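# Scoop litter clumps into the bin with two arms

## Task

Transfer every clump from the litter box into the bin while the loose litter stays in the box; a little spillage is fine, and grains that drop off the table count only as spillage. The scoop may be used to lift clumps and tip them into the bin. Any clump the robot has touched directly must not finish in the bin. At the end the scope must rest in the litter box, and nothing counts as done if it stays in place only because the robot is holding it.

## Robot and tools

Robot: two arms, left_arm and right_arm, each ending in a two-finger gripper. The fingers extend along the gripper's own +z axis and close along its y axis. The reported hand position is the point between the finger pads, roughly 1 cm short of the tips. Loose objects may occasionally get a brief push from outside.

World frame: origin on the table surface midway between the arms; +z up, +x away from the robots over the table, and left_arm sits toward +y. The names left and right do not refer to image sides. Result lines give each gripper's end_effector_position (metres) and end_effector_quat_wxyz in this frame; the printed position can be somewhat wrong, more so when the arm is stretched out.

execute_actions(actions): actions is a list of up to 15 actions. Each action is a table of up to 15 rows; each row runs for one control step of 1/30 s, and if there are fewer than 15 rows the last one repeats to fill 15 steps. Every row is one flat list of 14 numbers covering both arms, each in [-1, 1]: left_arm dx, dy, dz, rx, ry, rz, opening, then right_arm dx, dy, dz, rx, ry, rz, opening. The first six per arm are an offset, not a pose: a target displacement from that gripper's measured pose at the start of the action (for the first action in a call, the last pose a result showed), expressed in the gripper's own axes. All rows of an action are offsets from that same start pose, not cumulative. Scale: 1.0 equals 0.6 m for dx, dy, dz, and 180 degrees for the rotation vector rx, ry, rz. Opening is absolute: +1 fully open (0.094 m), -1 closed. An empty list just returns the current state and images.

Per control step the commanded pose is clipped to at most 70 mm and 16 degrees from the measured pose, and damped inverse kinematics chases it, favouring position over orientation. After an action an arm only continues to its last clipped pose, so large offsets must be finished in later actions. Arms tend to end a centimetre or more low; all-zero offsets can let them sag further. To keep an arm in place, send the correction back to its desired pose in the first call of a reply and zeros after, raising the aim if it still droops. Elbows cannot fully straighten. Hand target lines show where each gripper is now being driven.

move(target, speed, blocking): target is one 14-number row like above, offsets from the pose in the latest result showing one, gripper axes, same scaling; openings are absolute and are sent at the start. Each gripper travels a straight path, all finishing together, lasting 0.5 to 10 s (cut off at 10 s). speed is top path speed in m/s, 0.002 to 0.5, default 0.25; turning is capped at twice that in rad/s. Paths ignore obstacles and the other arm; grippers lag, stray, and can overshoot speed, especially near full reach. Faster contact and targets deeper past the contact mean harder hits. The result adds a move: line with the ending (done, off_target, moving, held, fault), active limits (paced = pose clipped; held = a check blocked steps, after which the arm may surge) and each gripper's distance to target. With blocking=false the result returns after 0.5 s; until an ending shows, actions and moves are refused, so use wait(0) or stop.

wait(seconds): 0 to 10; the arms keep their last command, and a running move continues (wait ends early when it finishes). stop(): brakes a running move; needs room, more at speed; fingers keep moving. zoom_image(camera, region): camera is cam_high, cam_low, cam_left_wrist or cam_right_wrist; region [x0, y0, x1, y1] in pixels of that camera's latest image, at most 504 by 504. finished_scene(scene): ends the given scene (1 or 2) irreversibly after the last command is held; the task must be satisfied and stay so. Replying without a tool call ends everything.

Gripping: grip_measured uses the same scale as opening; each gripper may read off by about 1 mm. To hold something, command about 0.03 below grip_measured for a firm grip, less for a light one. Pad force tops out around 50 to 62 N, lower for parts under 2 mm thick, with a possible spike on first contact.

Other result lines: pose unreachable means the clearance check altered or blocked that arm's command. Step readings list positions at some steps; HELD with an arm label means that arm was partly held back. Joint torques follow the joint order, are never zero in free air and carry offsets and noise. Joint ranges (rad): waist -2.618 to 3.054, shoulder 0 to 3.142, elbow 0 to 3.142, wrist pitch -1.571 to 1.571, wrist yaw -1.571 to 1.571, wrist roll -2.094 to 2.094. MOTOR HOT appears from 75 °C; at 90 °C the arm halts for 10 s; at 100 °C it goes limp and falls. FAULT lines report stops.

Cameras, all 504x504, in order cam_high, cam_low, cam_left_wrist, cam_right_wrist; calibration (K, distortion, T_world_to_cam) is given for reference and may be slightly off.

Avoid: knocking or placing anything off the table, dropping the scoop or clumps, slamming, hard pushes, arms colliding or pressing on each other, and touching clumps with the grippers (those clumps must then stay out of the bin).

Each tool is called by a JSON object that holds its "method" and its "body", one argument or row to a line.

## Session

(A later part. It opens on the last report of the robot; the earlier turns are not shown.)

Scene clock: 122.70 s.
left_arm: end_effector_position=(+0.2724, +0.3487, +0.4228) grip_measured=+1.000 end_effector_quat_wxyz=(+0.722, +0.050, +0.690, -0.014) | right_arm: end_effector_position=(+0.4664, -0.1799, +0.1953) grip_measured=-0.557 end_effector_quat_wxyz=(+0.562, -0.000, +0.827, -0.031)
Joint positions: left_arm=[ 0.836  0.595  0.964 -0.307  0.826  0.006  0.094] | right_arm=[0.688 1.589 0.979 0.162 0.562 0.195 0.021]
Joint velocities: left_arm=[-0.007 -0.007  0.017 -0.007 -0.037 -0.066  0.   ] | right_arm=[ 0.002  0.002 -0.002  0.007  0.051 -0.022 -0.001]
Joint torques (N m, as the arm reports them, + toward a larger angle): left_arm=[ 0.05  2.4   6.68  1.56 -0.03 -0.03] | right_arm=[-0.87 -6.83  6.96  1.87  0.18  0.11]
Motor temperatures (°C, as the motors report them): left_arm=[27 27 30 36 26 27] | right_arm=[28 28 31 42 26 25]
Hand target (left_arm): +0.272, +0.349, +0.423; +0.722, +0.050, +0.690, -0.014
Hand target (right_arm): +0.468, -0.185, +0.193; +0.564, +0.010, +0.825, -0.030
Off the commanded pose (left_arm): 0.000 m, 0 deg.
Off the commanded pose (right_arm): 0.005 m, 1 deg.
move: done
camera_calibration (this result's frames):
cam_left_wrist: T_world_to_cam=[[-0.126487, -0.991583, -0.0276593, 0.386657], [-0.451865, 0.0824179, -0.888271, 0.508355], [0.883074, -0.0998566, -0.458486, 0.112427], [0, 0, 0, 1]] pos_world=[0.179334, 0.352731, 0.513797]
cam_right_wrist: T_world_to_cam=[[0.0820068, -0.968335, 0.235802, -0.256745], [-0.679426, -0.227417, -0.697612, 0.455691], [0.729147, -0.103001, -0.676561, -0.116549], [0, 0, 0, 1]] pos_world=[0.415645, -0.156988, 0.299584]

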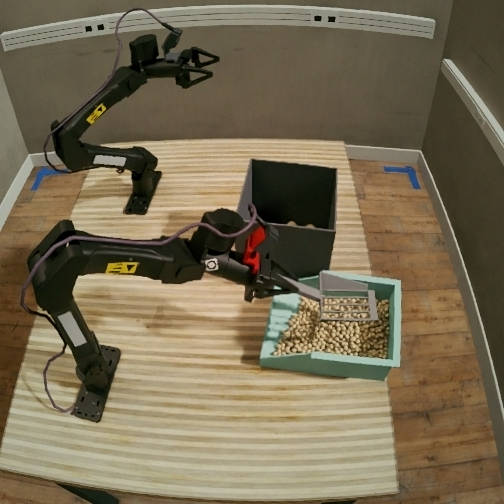

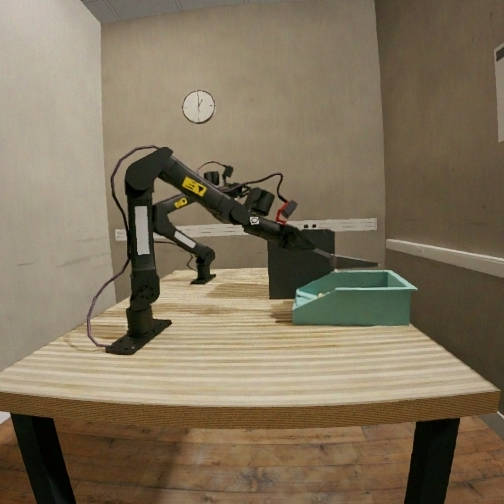

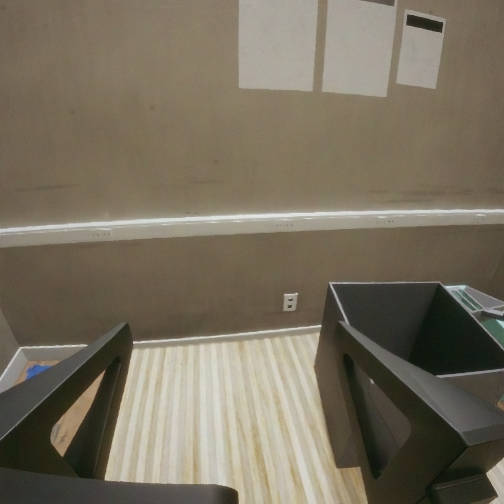

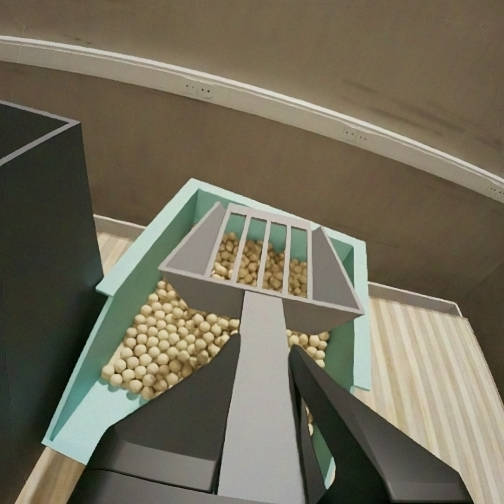

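{"method": "move", "body": {
  "target": [0,0,0,0,0,0,1,0.125,0,0.08,0,0.01,0,-0.7],
  "speed": 0.07
}}

{"method": "move", "body": {
  "target": [0,0,0,0,0,0,1,0,0,0,0,0,0,0.3]
}}

{"method": "move", "body": {
  "target": [0,0,0,0,0,0,1,-0.05,0,-0.18,0,0,0,0.3],
  "speed": 0.15
}}

Scene clock: 124.60 s.
left_arm: end_effector_position=(+0.2724, +0.3487, +0.4228) grip_measured=+1.000 end_effector_quat_wxyz=(+0.722, +0.050, +0.690, -0.014) | right_arm: end_effector_position=(+0.4826, -0.1788, +0.1160) grip_measured=-0.557 end_effector_quat_wxyz=(+0.551, -0.002, +0.834, -0.025)
Joint positions: left_arm=[ 0.836  0.595  0.964 -0.307  0.826  0.006  0.094] | right_arm=[0.658 1.797 0.876 0.454 0.518 0.196 0.021]
Joint velocities: left_arm=[-0.007 -0.007  0.002  0.037  0.007  0.007  0.   ] | right_arm=[ 0.002 -0.012 -0.012  0.051 -0.007 -0.051 -0.   ]
Joint torques (N m, as the arm reports them, + toward a larger angle): left_arm=[-0.04  2.44  6.64  1.56  0.02 -0.03] | right_arm=[-0.97 -7.22  5.3   1.88  0.14 -0.07]
Motor temperatures (°C, as the motors report them): left_arm=[27 27 30 36 26 27] | right_arm=[28 28 30 42 26 25]
Hand target (left_arm): +0.272, +0.349, +0.423; +0.722, +0.050, +0.690, -0.014
Hand target (right_arm): +0.482, -0.186, +0.108; +0.548, +0.000, +0.836, -0.031
Off the commanded pose (left_arm): 0.000 m, 0 deg.
Off the commanded pose (right_arm): 0.010 m, 1 deg.
move: done
camera_calibration (this result's frames):
cam_left_wrist: T_world_to_cam=[[-0.126487, -0.991583, -0.0276593, 0.386657], [-0.451865, 0.0824179, -0.888271, 0.508355], [0.883074, -0.0998566, -0.458486, 0.112427], [0, 0, 0, 1]] pos_world=[0.179334, 0.352731, 0.513797]
cam_right_wrist: T_world_to_cam=[[0.096571, -0.969364, 0.225848, -0.244409], [-0.694599, -0.228155, -0.682259, 0.417011], [0.712885, -0.0909876, -0.695353, -0.169683], [0, 0, 0, 1]] pos_world=[0.434223, -0.157217, 0.221719]

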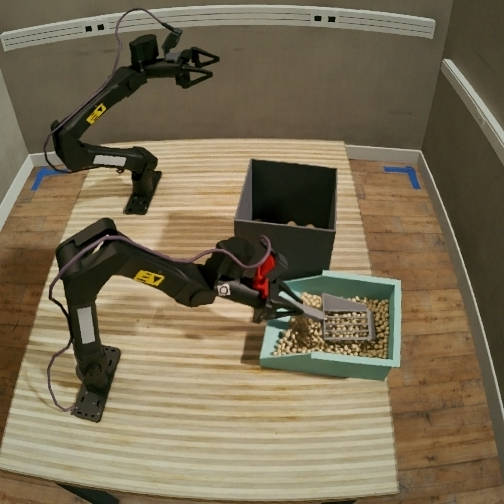

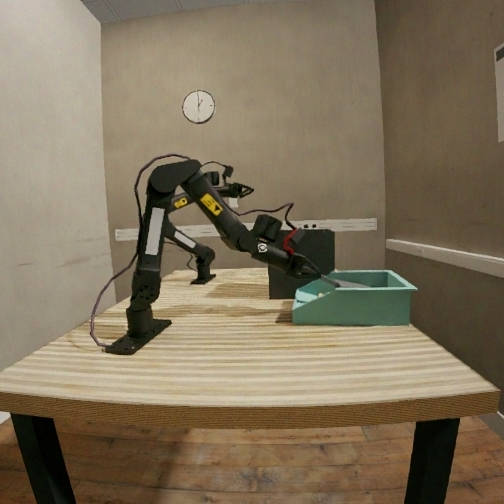

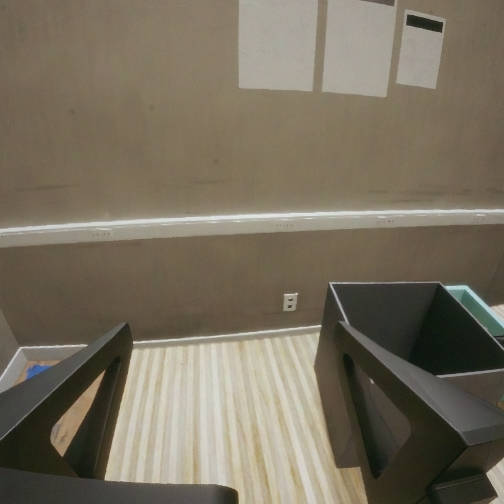

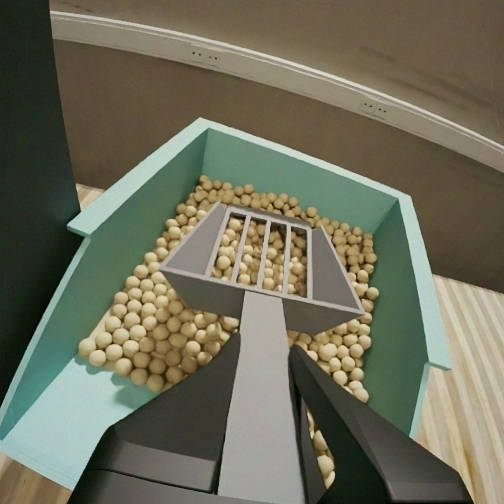

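Scene clock: 125.10 s.
left_arm: end_effector_position=(+0.2724, +0.3487, +0.4228) grip_measured=+1.000 end_effector_quat_wxyz=(+0.722, +0.050, +0.690, -0.014) | right_arm: end_effector_position=(+0.4826, -0.1788, +0.1162) grip_measured=+0.297 end_effector_quat_wxyz=(+0.552, -0.002, +0.834, -0.025)
Joint positions: left_arm=[ 0.836  0.595  0.964 -0.307  0.826  0.006  0.094] | right_arm=[0.658 1.797 0.876 0.455 0.518 0.196 0.061]
Joint velocities: left_arm=[-0.017 -0.007 -0.007 -0.051 -0.007 -0.007  0.   ] | right_arm=[-0.002 -0.002 -0.002  0.022 -0.125  0.007 -0.001]
Joint torques (N m, as the arm reports them, + toward a larger angle): left_arm=[0.02 2.48 6.61 1.58 0.01 0.  ] | right_arm=[ 0.06 -8.    7.08  1.76  0.17  0.03]
Motor temperatures (°C, as the motors report them): left_arm=[27 27 30 36 26 27] | right_arm=[28 28 30 42 26 25]
Hand target (left_arm): +0.272, +0.349, +0.423; +0.722, +0.050, +0.690, -0.014
Hand target (right_arm): +0.483, -0.179, +0.116; +0.551, -0.002, +0.834, -0.025
Off the commanded pose (left_arm): 0.000 m, 0 deg.
Off the commanded pose (right_arm): 0.000 m, 0 deg.
move: done
camera_calibration (this result's frames):
cam_left_wrist: T_world_to_cam=[[-0.126487, -0.991583, -0.0276593, 0.386657], [-0.451865, 0.0824179, -0.888271, 0.508355], [0.883074, -0.0998566, -0.458486, 0.112427], [0, 0, 0, 1]] pos_world=[0.179334, 0.352731, 0.513797]
cam_right_wrist: T_world_to_cam=[[0.0964219, -0.96945, 0.225542, -0.24432], [-0.694149, -0.227894, -0.682804, 0.417063], [0.713345, -0.0907221, -0.694917, -0.169845], [0, 0, 0, 1]] pos_world=[0.43422, -0.157219, 0.221849]

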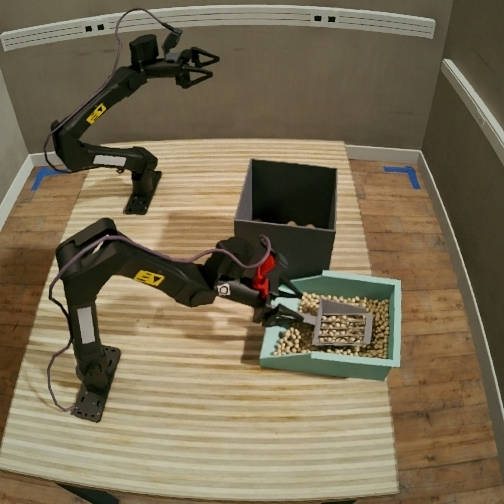

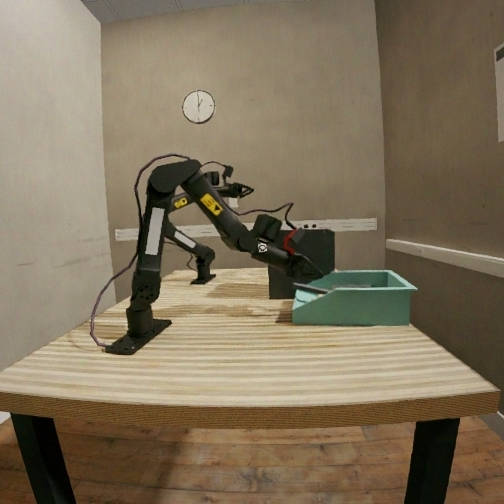

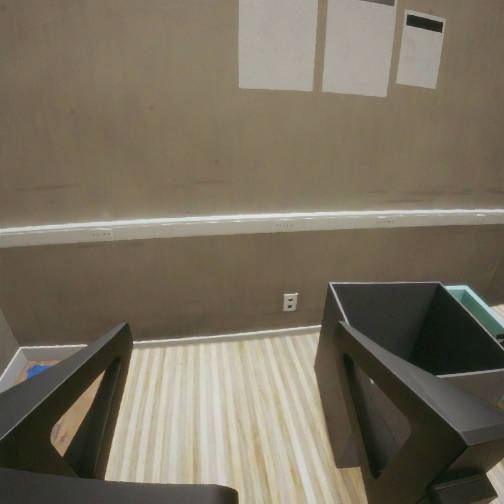

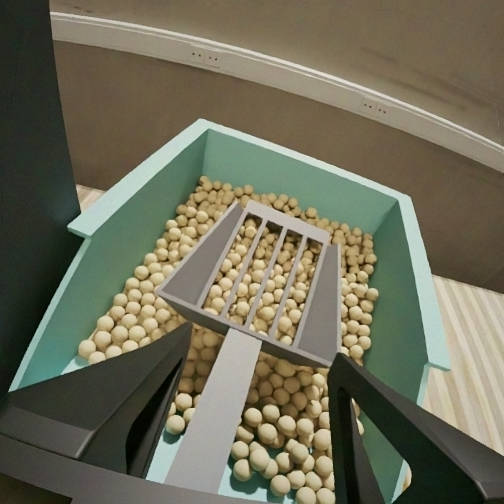

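Scene clock: 126.53 s.
left_arm: end_effector_position=(+0.2724, +0.3487, +0.4228) grip_measured=+1.000 end_effector_quat_wxyz=(+0.722, +0.050, +0.690, -0.014) | right_arm: end_effector_position=(+0.4026, -0.1725, +0.1897) grip_measured=+0.297 end_effector_quat_wxyz=(+0.558, -0.001, +0.830, -0.022)
Joint positions: left_arm=[ 0.836  0.595  0.964 -0.307  0.826  0.006  0.094] | right_arm=[0.823 1.406 0.807 0.1   0.664 0.283 0.061]
Joint velocities: left_arm=[-0.007  0.012 -0.012  0.007 -0.022  0.037  0.   ] | right_arm=[ 0.012  0.002  0.002 -0.022  0.051 -0.037 -0.001]
Joint torques (N m, as the arm reports them, + toward a larger angle): left_arm=[ 0.08  2.58  6.66  1.55 -0.03 -0.06] | right_arm=[ 0.86 -6.49  6.65  1.46  0.3   0.1 ]
Motor temperatures (°C, as the motors report them): left_arm=[27 27 30 36 26 27] | right_arm=[28 28 30 42 26 25]
Hand target (left_arm): +0.272, +0.349, +0.423; +0.722, +0.050, +0.690, -0.014
Hand target (right_arm): +0.396, -0.174, +0.186; +0.553, -0.002, +0.833, -0.025
Off the commanded pose (left_arm): 0.000 m, 0 deg.
Off the commanded pose (right_arm): 0.009 m, 1 deg.
move: done
camera_calibration (this result's frames):
cam_left_wrist: T_world_to_cam=[[-0.126487, -0.991583, -0.0276593, 0.386657], [-0.451865, 0.0824179, -0.888271, 0.508355], [0.883074, -0.0998566, -0.458486, 0.112427], [0, 0, 0, 1]] pos_world=[0.179334, 0.352731, 0.513797]
cam_right_wrist: T_world_to_cam=[[0.0957381, -0.970481, 0.22136, -0.246272], [-0.683425, -0.22577, -0.694232, 0.411371], [0.723716, -0.0848185, -0.684866, -0.0661643], [0, 0, 0, 1]] pos_world=[0.352603, -0.15174, 0.294789]

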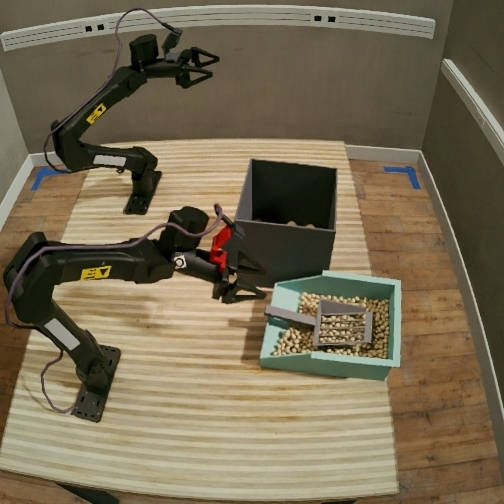

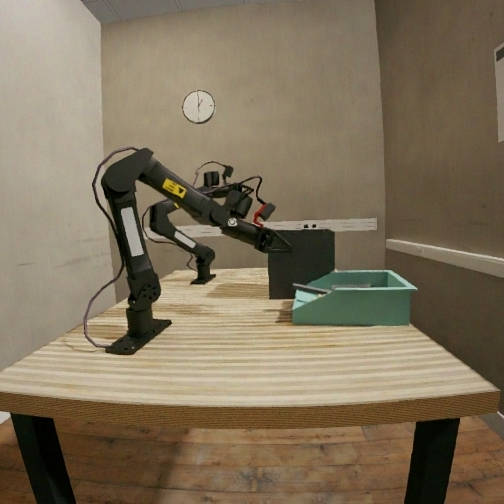

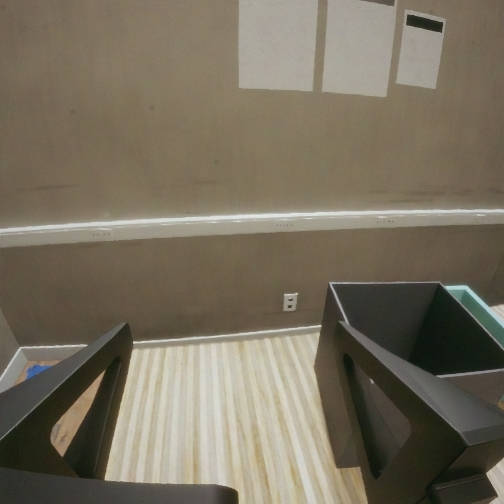

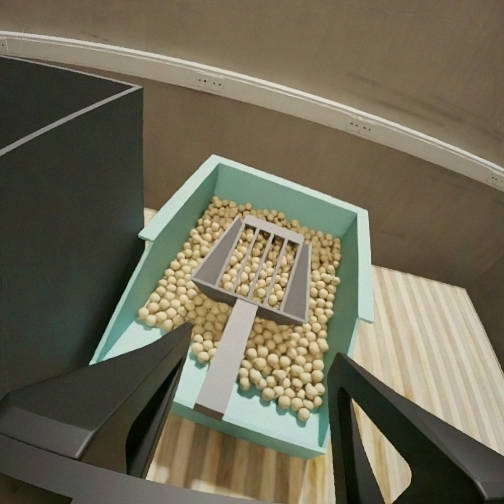

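{"method": "finished_scene", "body": {
  "scene": 2
}}

The scene is finished: the task was done.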